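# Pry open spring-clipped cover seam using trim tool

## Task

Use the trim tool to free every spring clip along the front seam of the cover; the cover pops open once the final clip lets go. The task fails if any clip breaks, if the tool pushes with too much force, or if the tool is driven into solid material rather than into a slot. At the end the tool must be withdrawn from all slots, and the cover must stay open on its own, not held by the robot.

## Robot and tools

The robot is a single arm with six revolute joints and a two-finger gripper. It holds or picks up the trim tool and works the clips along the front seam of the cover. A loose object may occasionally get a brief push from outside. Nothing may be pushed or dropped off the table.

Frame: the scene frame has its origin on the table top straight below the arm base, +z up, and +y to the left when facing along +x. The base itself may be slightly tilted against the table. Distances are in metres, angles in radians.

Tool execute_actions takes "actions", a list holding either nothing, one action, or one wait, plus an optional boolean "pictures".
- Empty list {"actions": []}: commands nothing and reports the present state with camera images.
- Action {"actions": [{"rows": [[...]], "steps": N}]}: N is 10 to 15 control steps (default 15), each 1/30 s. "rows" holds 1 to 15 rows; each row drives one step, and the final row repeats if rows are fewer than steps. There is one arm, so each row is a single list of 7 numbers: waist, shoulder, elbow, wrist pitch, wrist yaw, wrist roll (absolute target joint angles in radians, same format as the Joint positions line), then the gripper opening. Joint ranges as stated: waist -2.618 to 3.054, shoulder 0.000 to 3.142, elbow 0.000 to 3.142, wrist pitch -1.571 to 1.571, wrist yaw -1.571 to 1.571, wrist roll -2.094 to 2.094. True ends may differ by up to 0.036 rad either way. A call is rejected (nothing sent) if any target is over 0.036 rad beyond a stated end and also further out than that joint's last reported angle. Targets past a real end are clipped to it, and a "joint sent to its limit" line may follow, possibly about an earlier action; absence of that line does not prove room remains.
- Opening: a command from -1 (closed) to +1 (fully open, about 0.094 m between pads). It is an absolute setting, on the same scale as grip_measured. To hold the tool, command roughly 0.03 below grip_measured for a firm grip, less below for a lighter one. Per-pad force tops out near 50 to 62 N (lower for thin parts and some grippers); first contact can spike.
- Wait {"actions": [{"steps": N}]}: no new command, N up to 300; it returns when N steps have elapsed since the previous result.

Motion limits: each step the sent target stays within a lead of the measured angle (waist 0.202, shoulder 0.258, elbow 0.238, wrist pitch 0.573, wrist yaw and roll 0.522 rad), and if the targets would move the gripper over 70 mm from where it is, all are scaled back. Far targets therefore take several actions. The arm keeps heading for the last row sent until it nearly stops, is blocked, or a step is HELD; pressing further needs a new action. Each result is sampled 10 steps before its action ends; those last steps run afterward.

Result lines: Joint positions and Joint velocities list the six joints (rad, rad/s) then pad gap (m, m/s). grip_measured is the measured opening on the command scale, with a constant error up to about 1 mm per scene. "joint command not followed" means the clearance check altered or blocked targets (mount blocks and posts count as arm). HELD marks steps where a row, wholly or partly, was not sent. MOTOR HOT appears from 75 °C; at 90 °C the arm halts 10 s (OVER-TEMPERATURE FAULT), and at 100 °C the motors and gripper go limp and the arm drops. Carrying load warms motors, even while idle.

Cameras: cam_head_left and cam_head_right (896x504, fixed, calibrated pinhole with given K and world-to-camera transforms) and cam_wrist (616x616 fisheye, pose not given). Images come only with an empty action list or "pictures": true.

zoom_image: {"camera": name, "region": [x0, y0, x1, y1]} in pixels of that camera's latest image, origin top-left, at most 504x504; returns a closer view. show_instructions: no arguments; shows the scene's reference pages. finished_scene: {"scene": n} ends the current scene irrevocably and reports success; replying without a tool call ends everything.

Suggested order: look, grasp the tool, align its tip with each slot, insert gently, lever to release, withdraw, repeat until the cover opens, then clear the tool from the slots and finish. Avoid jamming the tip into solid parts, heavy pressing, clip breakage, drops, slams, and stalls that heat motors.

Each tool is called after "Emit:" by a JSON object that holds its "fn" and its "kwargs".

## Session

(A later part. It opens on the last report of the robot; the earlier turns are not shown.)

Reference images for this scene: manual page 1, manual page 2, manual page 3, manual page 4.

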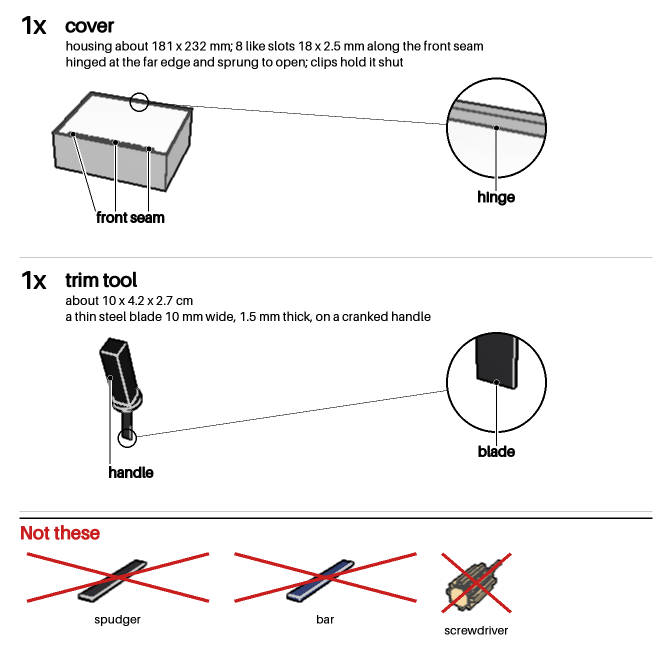

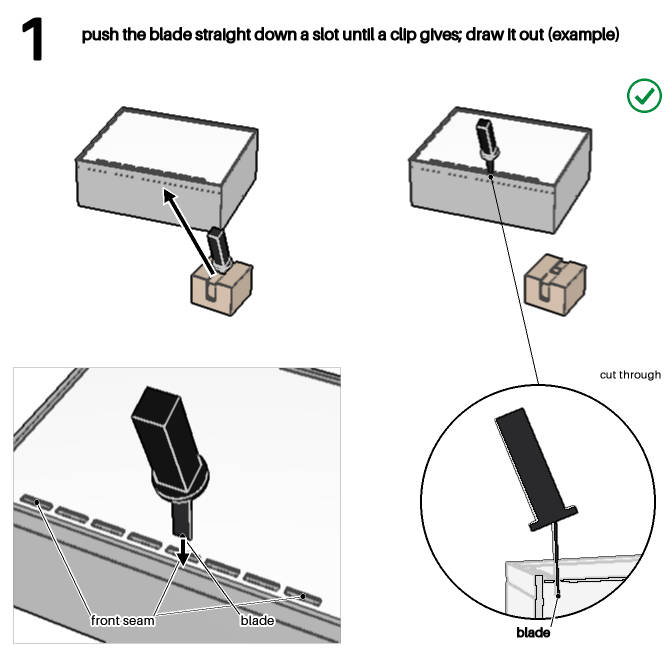

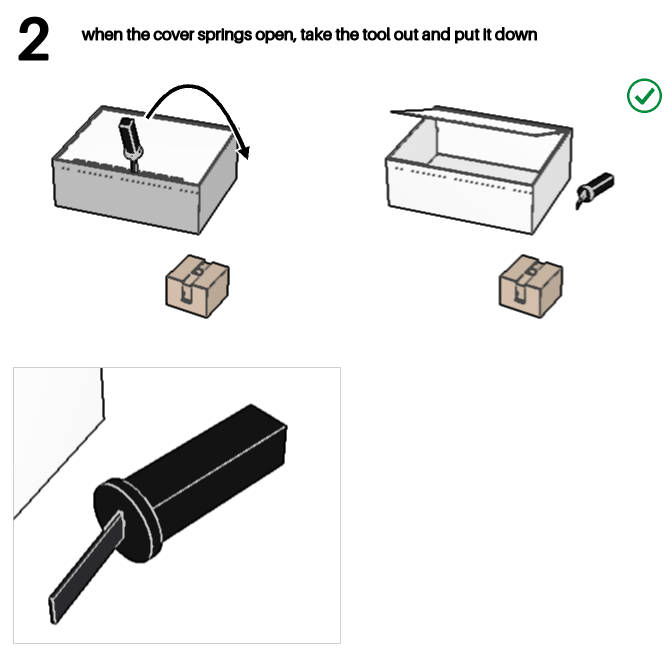

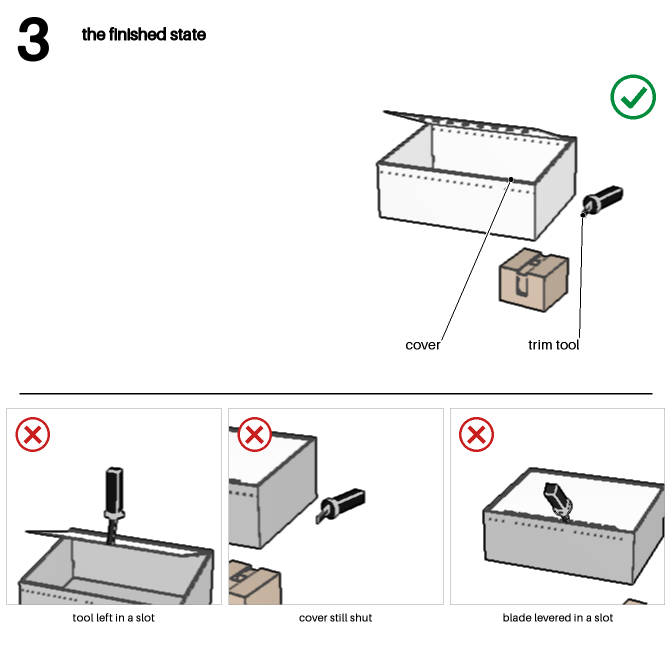

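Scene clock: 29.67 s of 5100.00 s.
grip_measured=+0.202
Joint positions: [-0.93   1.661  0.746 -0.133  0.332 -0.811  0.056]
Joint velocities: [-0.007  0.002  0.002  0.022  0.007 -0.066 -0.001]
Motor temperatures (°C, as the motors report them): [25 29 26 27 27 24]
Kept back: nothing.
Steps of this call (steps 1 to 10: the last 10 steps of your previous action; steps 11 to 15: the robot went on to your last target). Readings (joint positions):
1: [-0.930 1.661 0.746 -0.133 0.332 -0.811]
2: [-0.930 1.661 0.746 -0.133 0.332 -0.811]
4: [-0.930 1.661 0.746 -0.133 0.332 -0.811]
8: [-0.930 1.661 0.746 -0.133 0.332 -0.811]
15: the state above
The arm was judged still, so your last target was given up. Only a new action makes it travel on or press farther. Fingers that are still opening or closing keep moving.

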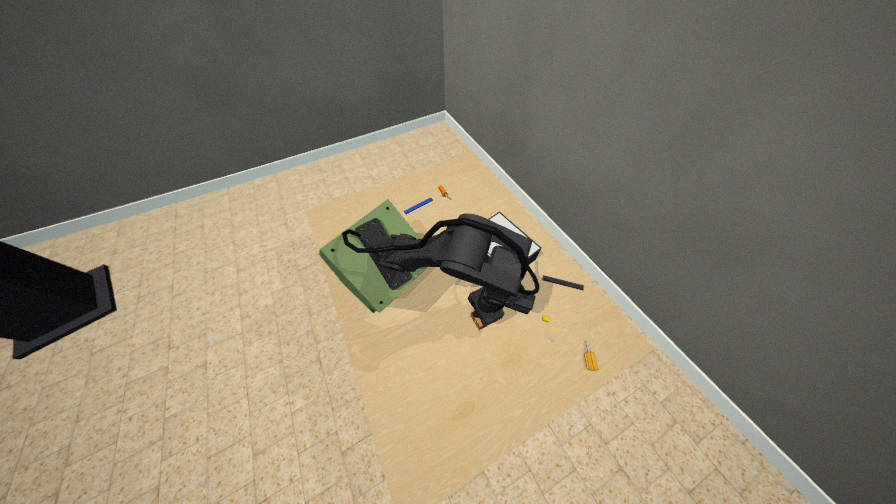

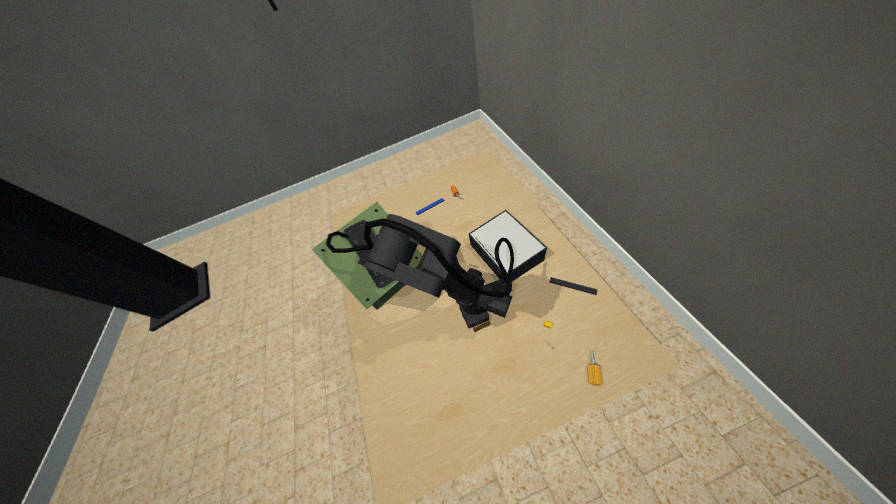

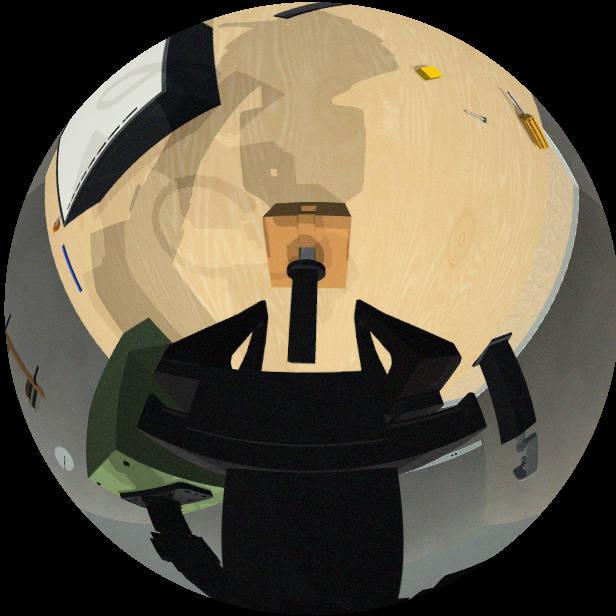

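Emit:
{"fn": "execute_actions", "kwargs": {"actions": [{"rows": [[-0.905,1.688,0.705,-0.11,0.318,-0.82,0.2],[-0.905,1.688,0.706,-0.11,0.318,-0.82,0.2],[-0.905,1.68,0.708,-0.11,0.318,-0.82,0.2]], "steps": 15}]}}

Emit:
{"fn": "execute_actions", "kwargs": {"actions": [{"steps": 15}], "pictures": true}}

Scene clock: 31.90 s of 5100.00 s.
grip_measured=+0.202
Joint positions: [-0.92   1.664  0.733 -0.126  0.331 -0.811  0.056]
Joint velocities: [ 0.042 -0.007 -0.056 -0.007  0.022 -0.051 -0.001]
Motor temperatures (°C, as the motors report them): [25 29 26 27 27 24]
Steps of this call (steps 1 to 62: nothing new was sent; steps 63 to 67: the first 5 steps of this action). Readings (joint positions):
63: [-0.929 1.661 0.744 -0.131 0.332 -0.811]
64: [-0.926 1.663 0.741 -0.127 0.332 -0.811]
66: [-0.921 1.664 0.735 -0.126 0.332 -0.811]
67: the state above

Scene clock: 32.40 s of 5100.00 s.
grip_measured=+0.202
Joint positions: [-0.918  1.664  0.731 -0.126  0.331 -0.811  0.056]
Joint velocities: [-0.017  0.007  0.017 -0.066  0.066 -0.022 -0.   ]
Motor temperatures (°C, as the motors report them): [25 29 26 27 27 24]
Kept back: nothing.
Steps of this call (steps 1 to 10: the last 10 steps of your previous action; steps 11 to 15: the robot went on to your last target). Readings (joint positions):
1: [-0.918 1.664 0.731 -0.126 0.331 -0.811]
2: [-0.918 1.664 0.731 -0.126 0.331 -0.811]
4: [-0.918 1.664 0.731 -0.126 0.331 -0.811]
8: [-0.918 1.664 0.731 -0.126 0.331 -0.811]
15: the state above
The arm was judged still, so your last target was given up. Only a new action makes it travel on or press farther. Fingers that are still opening or closing keep moving.

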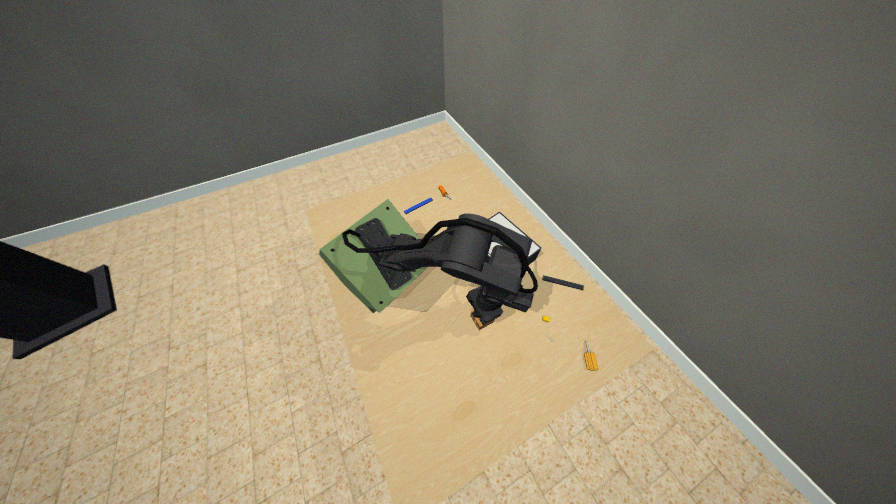

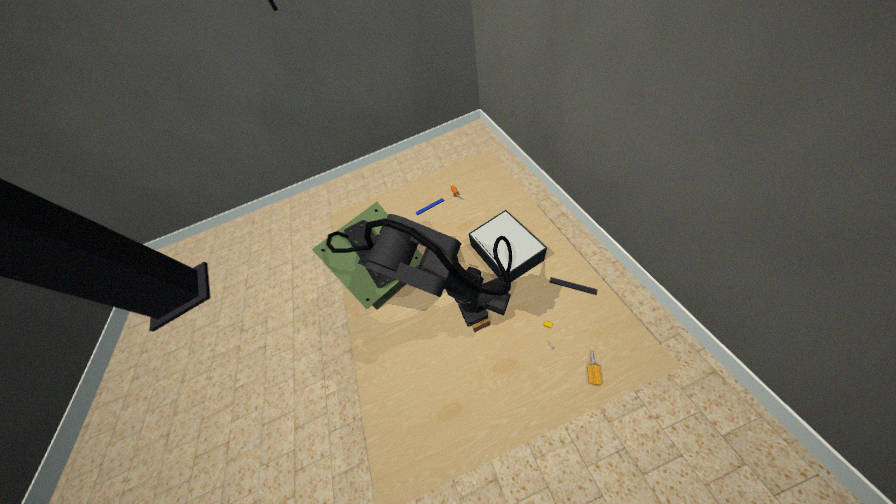

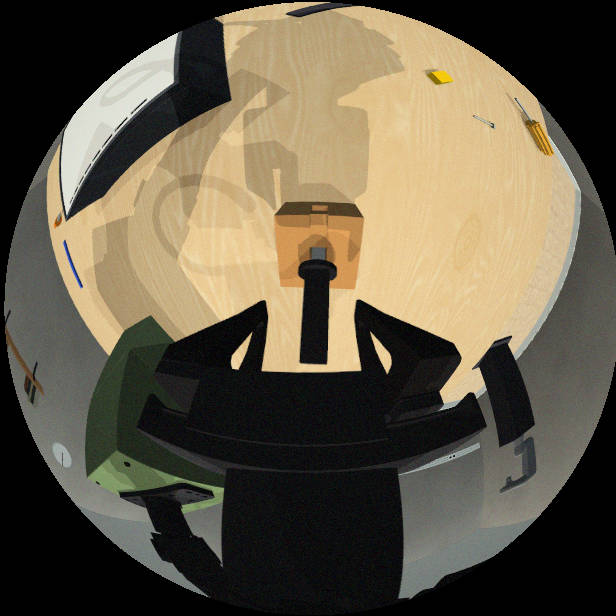

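Emit:
{"fn": "zoom_image", "kwargs": {"camera": "cam_wrist", "region": [230, 190, 390, 370]}}

Region (230, 190, 390, 370) of cam_wrist's 616x616 image, scaled by 2.800, with more detail than that image has.

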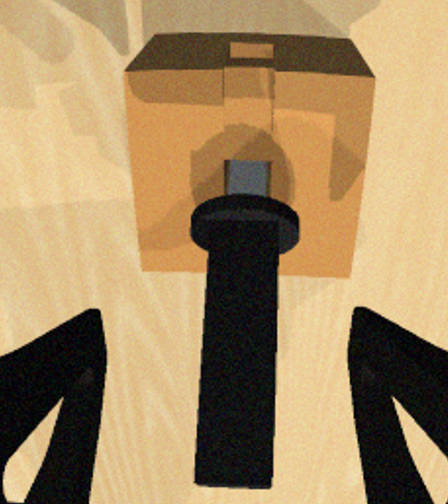

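Emit:
{"fn": "execute_actions", "kwargs": {"actions": [{"rows": [[-0.931,1.664,0.731,-0.126,0.331,-0.811,0.2],[-0.931,1.664,0.731,-0.126,0.331,-0.811,0.2],[-0.927,1.664,0.731,-0.126,0.331,-0.811,0.0],[-0.925,1.664,0.731,-0.126,0.331,-0.811,-0.2],[-0.925,1.664,0.731,-0.126,0.331,-0.811,-0.4],[-0.925,1.664,0.731,-0.126,0.331,-0.811,-0.55]], "steps": 15}]}}

Emit:
{"fn": "execute_actions", "kwargs": {"actions": [{"steps": 15}], "pictures": true}}

Scene clock: 33.57 s of 5100.00 s.
grip_measured=-0.297
Joint positions: [-0.918  1.664  0.731 -0.126  0.331 -0.811  0.033]
Joint velocities: [-0.002 -0.007 -0.002  0.022 -0.007 -0.007 -0.204]
Motor temperatures (°C, as the motors report them): [25 29 26 27 27 24]
Steps of this call (steps 1 to 30: nothing new was sent; steps 31 to 35: the first 5 steps of this action). Readings (joint positions):
31: [-0.918 1.664 0.731 -0.126 0.331 -0.811]
32: [-0.918 1.664 0.731 -0.126 0.331 -0.811]
34: [-0.918 1.664 0.731 -0.126 0.331 -0.811]
35: the state above

Scene clock: 34.07 s of 5100.00 s.
grip_measured=-0.548
Joint positions: [-0.918  1.664  0.731 -0.126  0.331 -0.811  0.021]
Joint velocities: [ 0.007 -0.017  0.007 -0.037  0.022  0.007  0.001]
Motor temperatures (°C, as the motors report them): [25 29 26 27 27 24]
Kept back: nothing.
Steps of this call (steps 1 to 10: the last 10 steps of your previous action; steps 11 to 15: the robot went on to your last target). Readings (joint positions):
1: [-0.918 1.664 0.731 -0.126 0.331 -0.811]
2: [-0.918 1.664 0.731 -0.126 0.331 -0.811]
4: [-0.918 1.664 0.731 -0.126 0.331 -0.811]
8: [-0.918 1.664 0.731 -0.126 0.331 -0.811]
15: the state above
The arm was judged still, so your last target was given up. Only a new action makes it travel on or press farther. Fingers that are still opening or closing keep moving.

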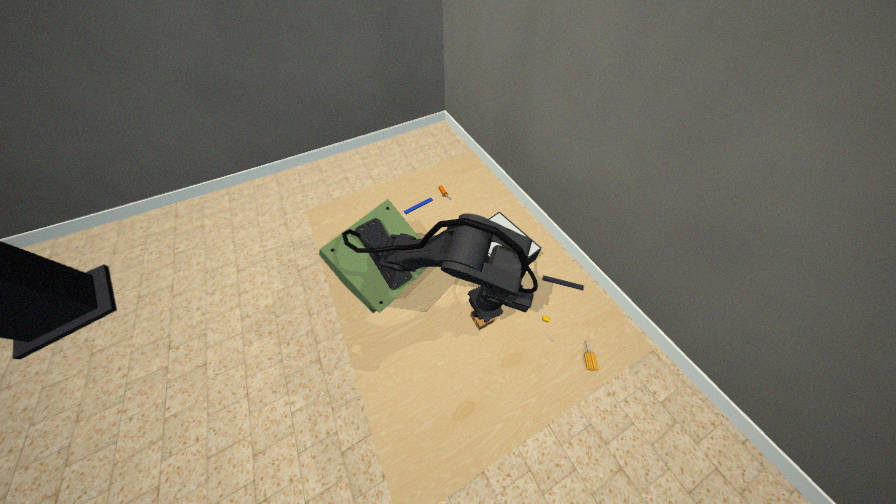

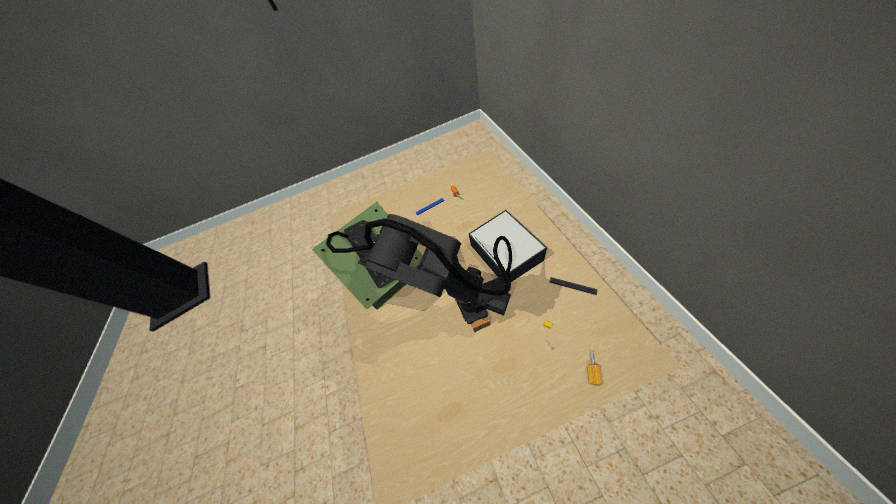

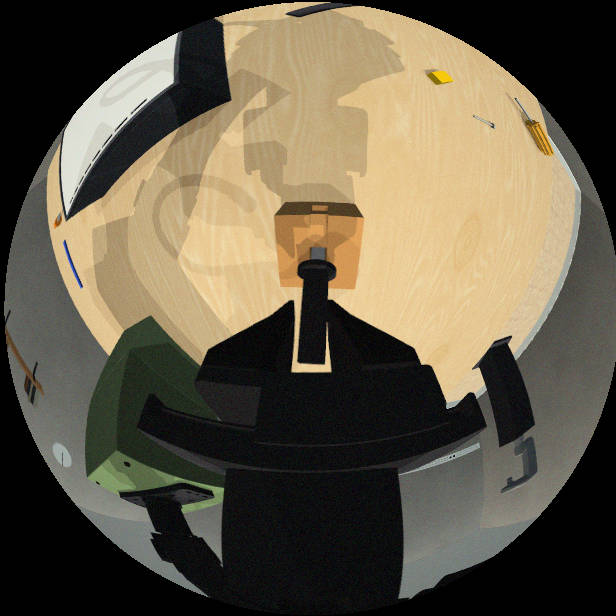

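Emit:
{"fn": "execute_actions", "kwargs": {"actions": [{"rows": [[-0.94,1.664,0.731,-0.126,0.331,-0.811,-0.55],[-0.94,1.664,0.731,-0.126,0.331,-0.811,-0.55],[-0.936,1.664,0.731,-0.126,0.331,-0.811,-0.55],[-0.93,1.664,0.731,-0.126,0.331,-0.811,-0.55]], "steps": 12}]}}

Emit:
{"fn": "execute_actions", "kwargs": {"actions": [{"steps": 12}], "pictures": true}}

Scene clock: 34.43 s of 5100.00 s.
grip_measured=-0.548
Joint positions: [-0.923  1.664  0.731 -0.126  0.331 -0.811  0.021]
Joint velocities: [-0.1   -0.022  0.002 -0.022  0.066 -0.007 -0.001]
Motor temperatures (°C, as the motors report them): [25 29 26 27 27 24]
Steps of this call (steps 1 to 9: nothing new was sent; steps 10 to 11: the first 2 steps of this action). Readings (joint positions):
10: [-0.920 1.664 0.731 -0.126 0.331 -0.811]
11: the state above

Scene clock: 34.83 s of 5100.00 s.
grip_measured=-0.548
Joint positions: [-0.928  1.664  0.731 -0.126  0.331 -0.811  0.021]
Joint velocities: [-0.007  0.002 -0.007 -0.007 -0.022 -0.095 -0.001]
Motor temperatures (°C, as the motors report them): [25 29 26 27 27 24]
Kept back: nothing.
Steps of this call (steps 1 to 10: the last 10 steps of your previous action; steps 11 to 12: the robot went on to your last target). Readings (joint positions):
1: [-0.926 1.664 0.731 -0.126 0.331 -0.811]
2: [-0.928 1.664 0.731 -0.126 0.331 -0.811]
4: [-0.928 1.664 0.731 -0.126 0.331 -0.811]
8: [-0.928 1.664 0.731 -0.126 0.331 -0.811]
12: the state above

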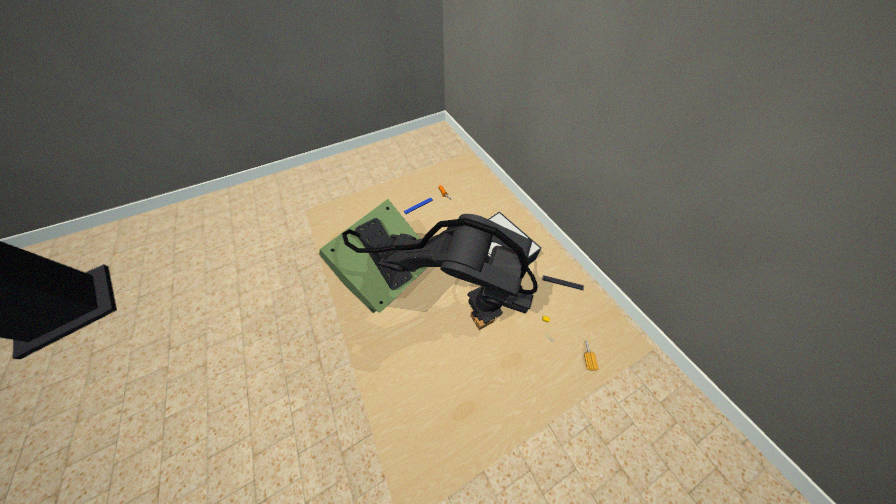

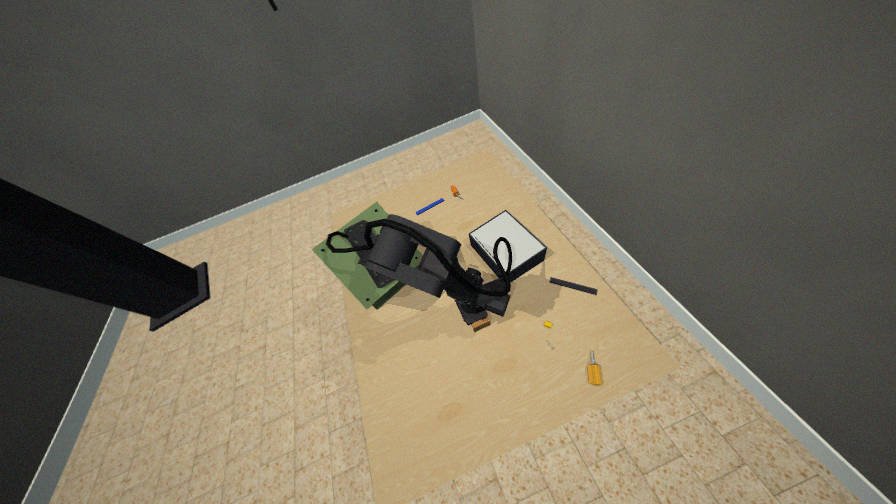

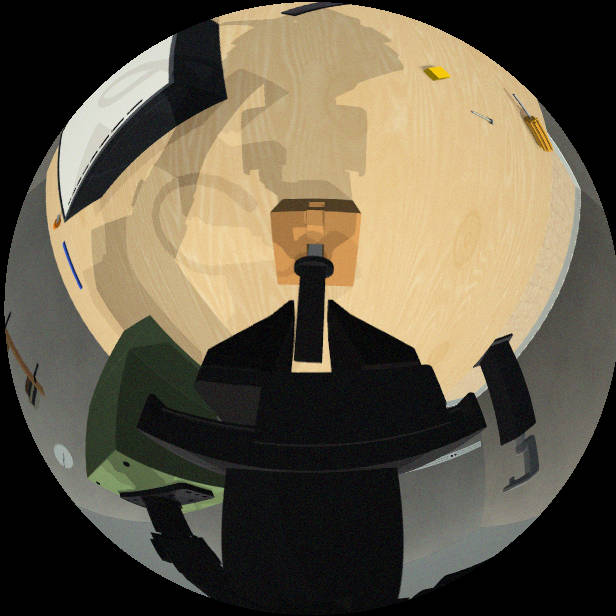

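Emit:
{"fn": "zoom_image", "kwargs": {"camera": "cam_wrist", "region": [250, 190, 370, 380]}}

Region (250, 190, 370, 380) of cam_wrist's 616x616 image, scaled by 2.653, with more detail than that image has; it fills the left 318 columns of this view, and the rest is white.

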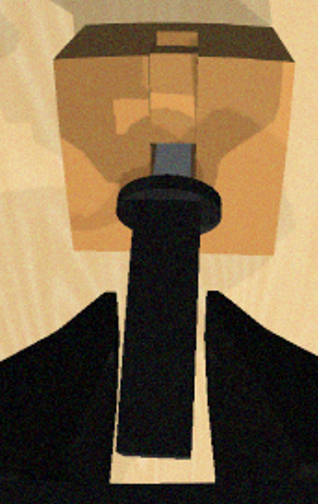

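Emit:
{"fn": "execute_actions", "kwargs": {"actions": [{"rows": [[-0.928,1.664,0.731,-0.126,0.331,-0.811,-0.62],[-0.928,1.664,0.731,-0.126,0.331,-0.811,-0.69]], "steps": 15}]}}

Emit:
{"fn": "execute_actions", "kwargs": {"actions": [{"steps": 12}], "pictures": true}}

Scene clock: 35.57 s of 5100.00 s.
grip_measured=-0.669
Joint positions: [-0.928  1.664  0.731 -0.125  0.333 -0.811  0.016]
Joint velocities: [-0.017 -0.002  0.007 -0.037 -0.066  0.007 -0.002]
Motor temperatures (°C, as the motors report them): [25 29 26 27 27 24]
Steps of this call (steps 1 to 15: the robot went on to your last target; steps 16 to 17: nothing new was sent; steps 18 to 22: the first 5 steps of this action). Readings (joint positions):
18: [-0.928 1.664 0.731 -0.126 0.331 -0.811]
19: [-0.928 1.664 0.731 -0.125 0.333 -0.811]
21: [-0.928 1.664 0.731 -0.125 0.333 -0.811]
22: the state above

Scene clock: 35.97 s of 5100.00 s.
grip_measured=-0.669
Joint positions: [-0.928  1.664  0.731 -0.125  0.333 -0.811  0.016]
Joint velocities: [-0.002 -0.017  0.002  0.081 -0.007 -0.051 -0.   ]
Motor temperatures (°C, as the motors report them): [25 29 26 27 27 24]
Kept back: nothing.
Steps of this call (steps 1 to 10: the last 10 steps of your previous action; steps 11 to 12: the robot went on to your last target). Readings (joint positions):
1: [-0.928 1.664 0.731 -0.125 0.333 -0.811]
2: [-0.928 1.664 0.731 -0.125 0.333 -0.811]
4: [-0.928 1.664 0.731 -0.125 0.333 -0.811]
8: [-0.928 1.664 0.731 -0.125 0.333 -0.811]
12: the state above

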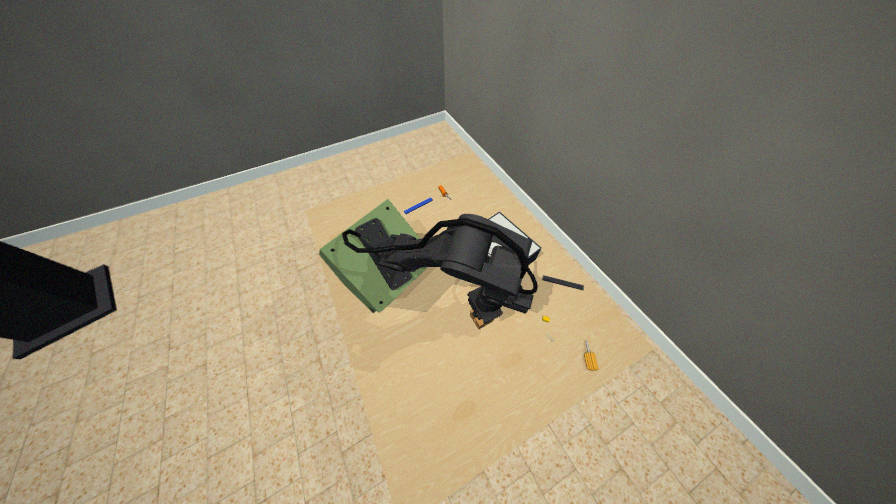

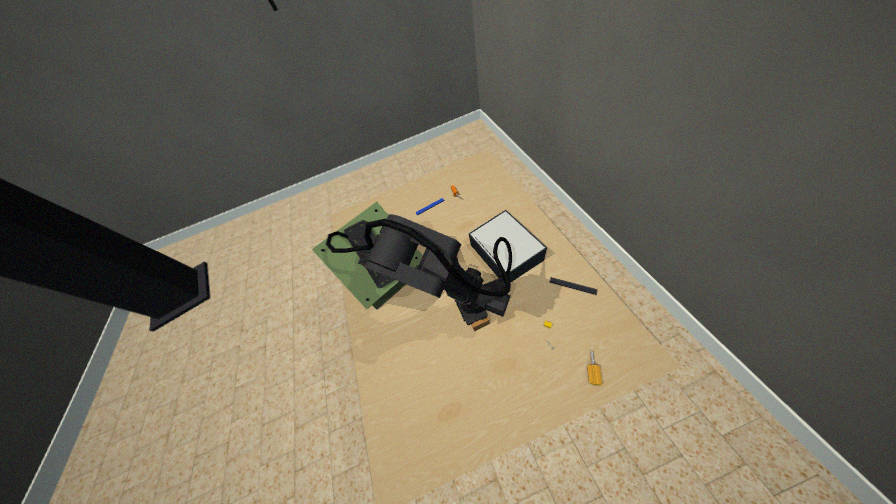

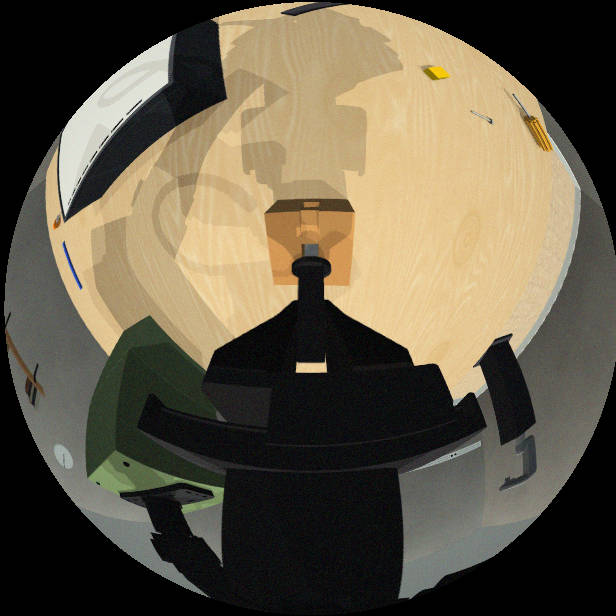

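Emit:
{"fn": "execute_actions", "kwargs": {"actions": [{"rows": [[-0.915,1.645,0.745,-0.15,0.34,-0.80,-0.69],[-0.908,1.632,0.75,-0.165,0.343,-0.795,-0.69],[-0.901,1.617,0.755,-0.183,0.346,-0.789,-0.69],[-0.894,1.602,0.758,-0.201,0.349,-0.783,-0.69],[-0.888,1.587,0.76,-0.219,0.352,-0.777,-0.69],[-0.882,1.572,0.762,-0.237,0.355,-0.771,-0.69],[-0.876,1.557,0.765,-0.255,0.358,-0.765,-0.69],[-0.870,1.542,0.768,-0.273,0.361,-0.759,-0.69],[-0.865,1.527,0.77,-0.291,0.364,-0.753,-0.69],[-0.860,1.512,0.772,-0.309,0.368,-0.748,-0.69],[-0.858,1.505,0.775,-0.322,0.372,-0.743,-0.69]], "steps": 15}]}}

Emit:
{"fn": "execute_actions", "kwargs": {"actions": [{"steps": 15}], "pictures": true}}

Scene clock: 39.70 s of 5100.00 s.
grip_measured=-0.669
Joint positions: [-0.916  1.635  0.731 -0.157  0.337 -0.801  0.016]
Joint velocities: [ 0.193 -0.393 -0.012 -0.403  0.081  0.11   0.001]
Motor temperatures (°C, as the motors report them): [25 29 26 27 27 24]
Steps of this call (steps 1 to 15: the robot went on to your last target; steps 16 to 90: nothing new was sent; then 0.57 s passed at rest; steps 91 to 95: the first 5 steps of this action). Readings (joint positions):
91: [-0.928 1.664 0.731 -0.125 0.333 -0.811]
92: [-0.927 1.662 0.731 -0.127 0.333 -0.809]
94: [-0.921 1.648 0.731 -0.145 0.336 -0.804]
95: the state above

Scene clock: 40.20 s of 5100.00 s.
grip_measured=-0.669
Joint positions: [-0.871  1.518  0.754 -0.294  0.362 -0.754  0.016]
Joint velocities: [-0.002 -0.022 -0.012 -0.037 -0.022 -0.007  0.   ]
Motor temperatures (°C, as the motors report them): [25 29 26 27 27 24]
Kept back: nothing.
Steps of this call (steps 1 to 10: the last 10 steps of your previous action; steps 11 to 15: the robot went on to your last target). Readings (joint positions):
1: [-0.910 1.620 0.731 -0.170 0.341 -0.797]
2: [-0.903 1.604 0.731 -0.185 0.344 -0.792]
4: [-0.890 1.571 0.731 -0.215 0.348 -0.783]
8: [-0.872 1.524 0.745 -0.269 0.356 -0.765]
15: the state above

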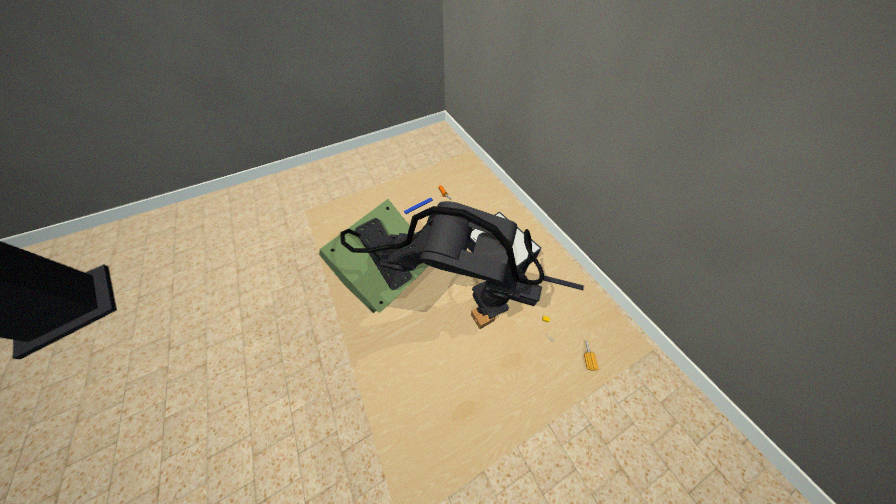

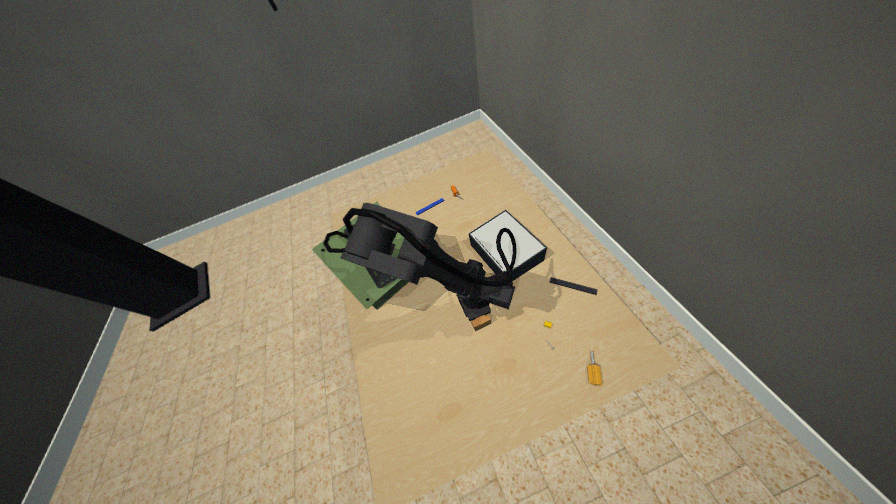

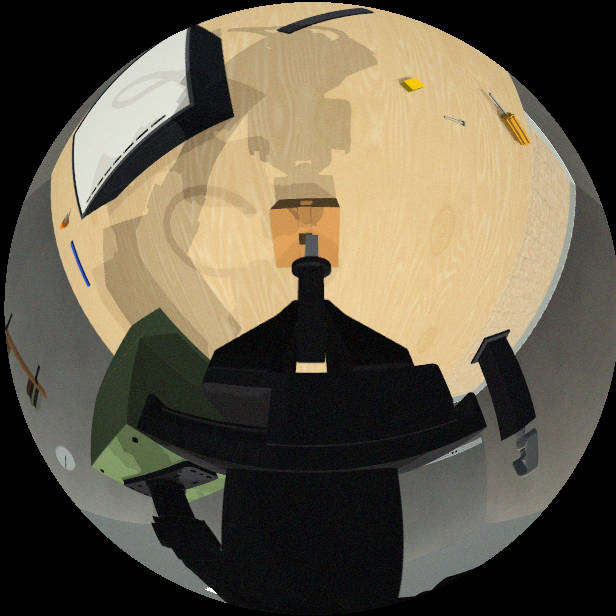

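Emit:
{"fn": "zoom_image", "kwargs": {"camera": "cam_wrist", "region": [40, 10, 360, 290]}}

Region (40, 10, 360, 290) of cam_wrist's 616x616 image, scaled by 1.575, with more detail than that image has; it fills the top 441 rows of this view, and the rest is white.

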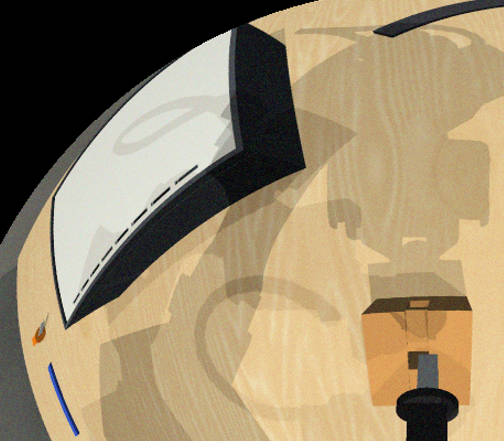

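Emit:
{"fn": "execute_actions", "kwargs": {"actions": [{"rows": [[-0.80,1.52,0.82,-0.37,0.39,-0.68,-0.69],[-0.75,1.53,0.87,-0.42,0.41,-0.62,-0.69],[-0.70,1.54,0.91,-0.46,0.425,-0.57,-0.69],[-0.65,1.55,0.95,-0.50,0.44,-0.52,-0.69],[-0.60,1.58,0.99,-0.53,0.46,-0.47,-0.69],[-0.55,1.62,1.03,-0.56,0.475,-0.42,-0.69],[-0.50,1.66,1.06,-0.59,0.49,-0.37,-0.69],[-0.45,1.70,1.09,-0.62,0.51,-0.32,-0.69],[-0.40,1.74,1.13,-0.645,0.53,-0.27,-0.69],[-0.35,1.78,1.17,-0.67,0.545,-0.22,-0.69],[-0.31,1.82,1.20,-0.70,0.56,-0.17,-0.69],[-0.281,1.862,1.24,-0.735,0.582,-0.13,-0.69]], "steps": 15}]}}

Emit:
{"fn": "execute_actions", "kwargs": {"actions": [{"steps": 25}], "pictures": true}}

Scene clock: 42.67 s of 5100.00 s.
grip_measured=-0.669
Joint positions: [-0.714  1.542  0.885 -0.426  0.415 -0.627  0.016]
Joint velocities: [ 1.502  0.359  1.316 -0.623  0.33   1.062 -0.   ]
Motor temperatures (°C, as the motors report them): [25 30 26 27 27 24]
Steps of this call (steps 1 to 15: the robot went on to your last target; steps 16 to 69: nothing new was sent; steps 70 to 74: the first 5 steps of this action). Readings (joint positions):
70: [-0.864 1.518 0.760 -0.315 0.370 -0.741]
71: [-0.844 1.519 0.776 -0.341 0.381 -0.720]
73: [-0.765 1.531 0.841 -0.400 0.403 -0.662]
74: the state above

Scene clock: 43.50 s of 5100.00 s.
grip_measured=-0.669
Joint positions: [-0.282  1.869  1.216 -0.716  0.57  -0.142  0.016]
Joint velocities: [ 0.002 -0.002 -0.017  0.007  0.051 -0.007 -0.001]
Motor temperatures (°C, as the motors report them): [25 30 26 27 27 24]
Kept back: nothing.
Steps of this call (steps 1 to 10: the last 10 steps of your previous action; steps 11 to 25: the robot went on to your last target). Readings (joint positions):
1: [-0.660 1.559 0.932 -0.448 0.427 -0.589]
2: [-0.606 1.582 0.981 -0.466 0.439 -0.548]
4: [-0.502 1.645 1.069 -0.500 0.468 -0.461]
8: [-0.320 1.806 1.203 -0.590 0.520 -0.288]
25: the state above

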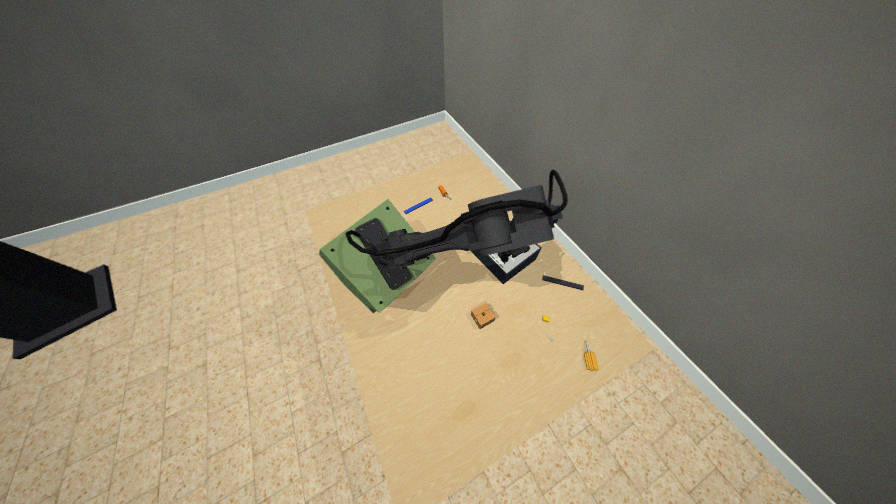

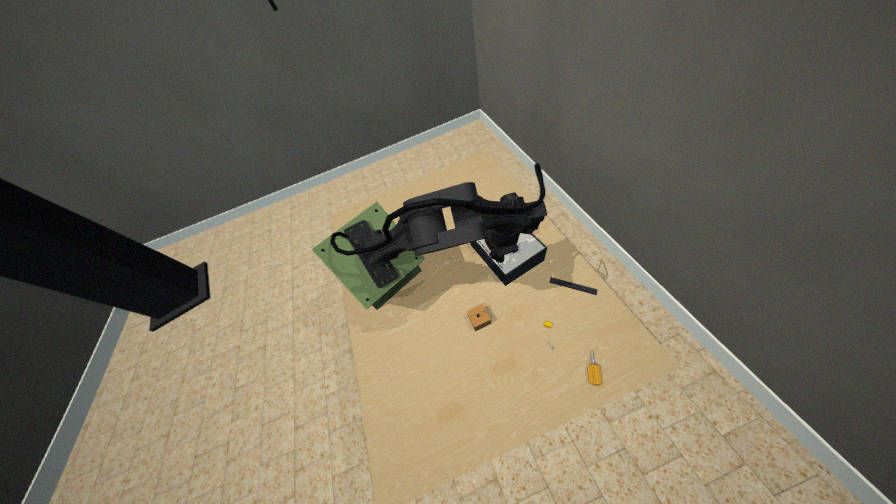

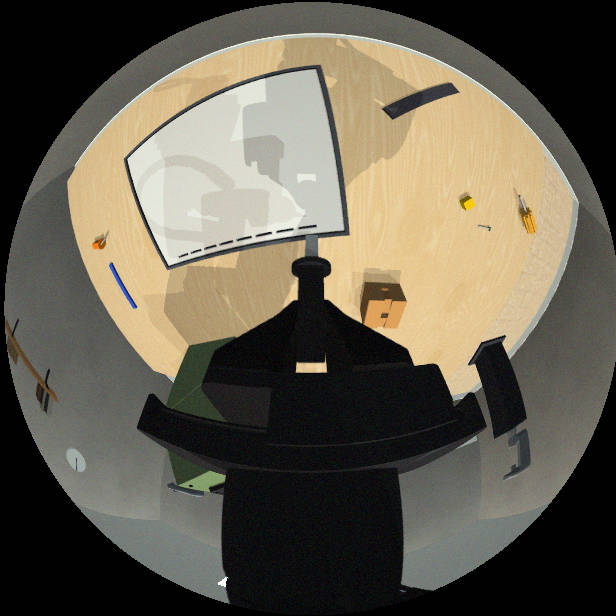

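Emit:
{"fn": "zoom_image", "kwargs": {"camera": "cam_wrist", "region": [150, 150, 430, 340]}}

Region (150, 150, 430, 340) of cam_wrist's 616x616 image, scaled by 1.800, with more detail than that image has; it fills the top 342 rows of this view, and the rest is white.

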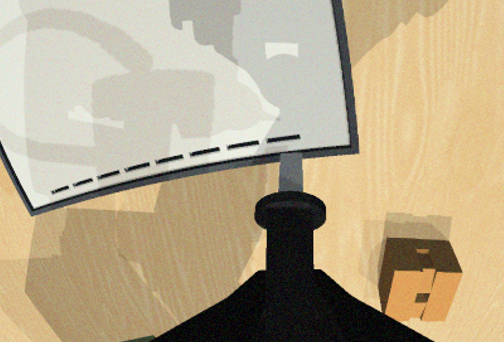

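Emit:
{"fn": "zoom_image", "kwargs": {"camera": "cam_wrist", "region": [262, 210, 362, 280]}}

Region (262, 210, 362, 280) of cam_wrist's 616x616 image, scaled by 5.040, with more detail than that image has; it fills the top 353 rows of this view, and the rest is white.

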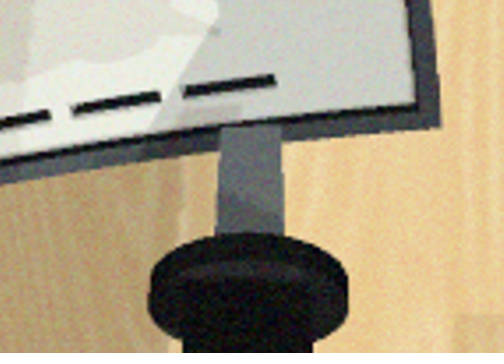

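Emit:
{"fn": "zoom_image", "kwargs": {"camera": "cam_head_right", "region": [455, 215, 555, 295]}}

Emit:
{"fn": "zoom_image", "kwargs": {"camera": "cam_head_left", "region": [455, 215, 555, 295]}}

Region (455, 215, 555, 295) of cam_head_right's 896x504 image, scaled by 5.040, with more detail than that image has; it fills the top 403 rows of this view, and the rest is white.

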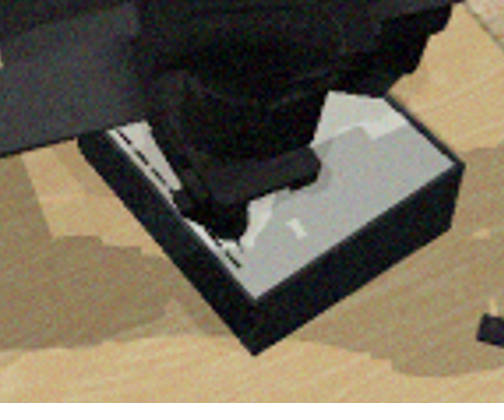

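Region (455, 215, 555, 295) of cam_head_left's 896x504 image, scaled by 5.040, with more detail than that image has; it fills the top 403 rows of this view, and the rest is white.

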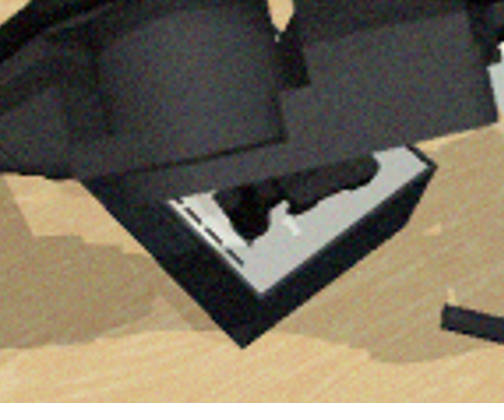

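Emit:
{"fn": "execute_actions", "kwargs": {"actions": [{"rows": [[-0.30,1.885,1.19,-0.67,0.56,-0.25,-0.69],[-0.31,1.895,1.175,-0.64,0.55,-0.31,-0.69],[-0.322,1.902,1.163,-0.607,0.541,-0.36,-0.69]], "steps": 15}]}}

Emit:
{"fn": "execute_actions", "kwargs": {"actions": [{"steps": 18}], "pictures": true}}

Scene clock: 49.43 s of 5100.00 s.
grip_measured=-0.669
Joint positions: [-0.311  1.877  1.196 -0.661  0.562 -0.264  0.016]
Joint velocities: [-0.242  0.12  -0.154  0.212 -0.051 -0.564  0.   ]
Motor temperatures (°C, as the motors report them): [25 30 27 27 27 24]
Steps of this call (steps 1 to 30: the robot went on to your last target; steps 31 to 90: nothing new was sent; then 2.77 s passed at rest; steps 91 to 95: the first 5 steps of this action). Readings (joint positions):
91: [-0.284 1.869 1.216 -0.715 0.571 -0.155]
92: [-0.287 1.870 1.213 -0.704 0.569 -0.183]
94: [-0.303 1.873 1.201 -0.672 0.563 -0.242]
95: the state above

Scene clock: 50.03 s of 5100.00 s.
grip_measured=-0.669
Joint positions: [-0.326  1.892  1.182 -0.625  0.555 -0.349  0.016]
Joint velocities: [-0.012  0.012  0.012 -0.022 -0.022 -0.081  0.001]
Motor temperatures (°C, as the motors report them): [25 30 27 27 27 24]
Kept back: nothing.
Steps of this call (steps 1 to 10: the last 10 steps of your previous action; steps 11 to 18: the robot went on to your last target). Readings (joint positions):
1: [-0.318 1.882 1.191 -0.653 0.561 -0.281]
2: [-0.323 1.886 1.187 -0.648 0.560 -0.295]
4: [-0.326 1.891 1.182 -0.642 0.559 -0.315]
8: [-0.326 1.892 1.182 -0.632 0.556 -0.337]
18: the state above

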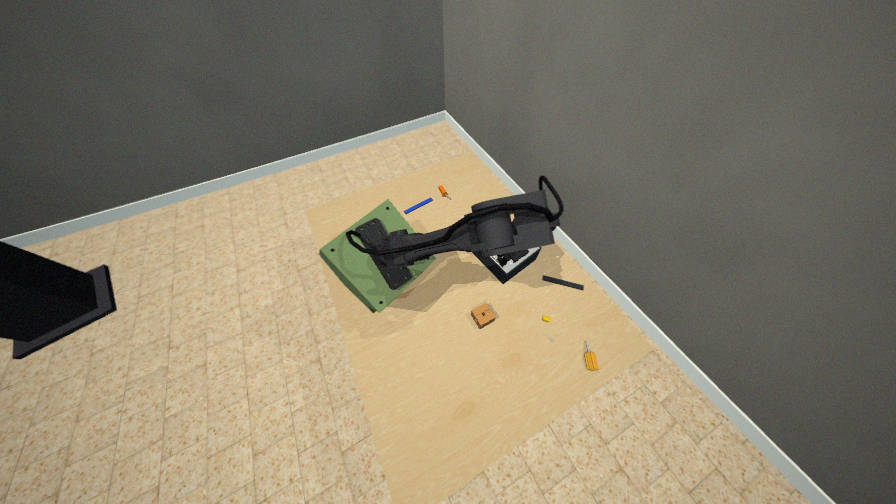

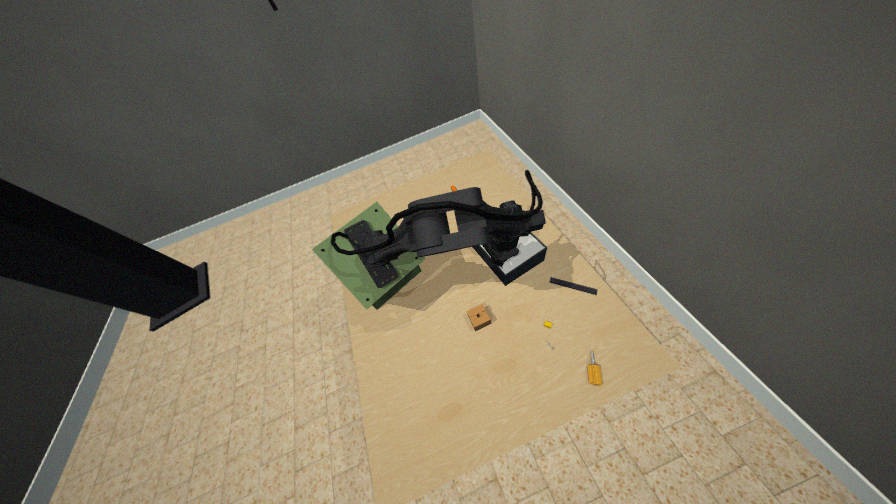

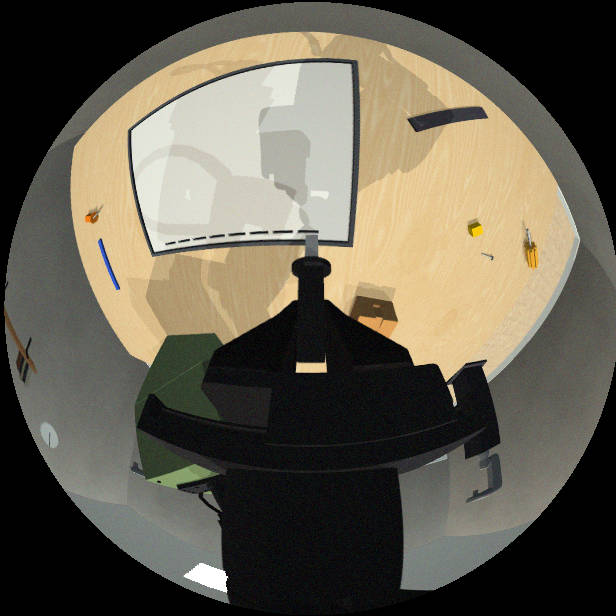

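Emit:
{"fn": "zoom_image", "kwargs": {"camera": "cam_wrist", "region": [262, 210, 362, 280]}}

Region (262, 210, 362, 280) of cam_wrist's 616x616 image, scaled by 5.040, with more detail than that image has; it fills the top 353 rows of this view, and the rest is white.

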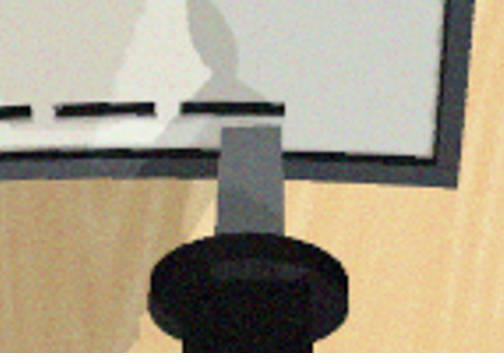

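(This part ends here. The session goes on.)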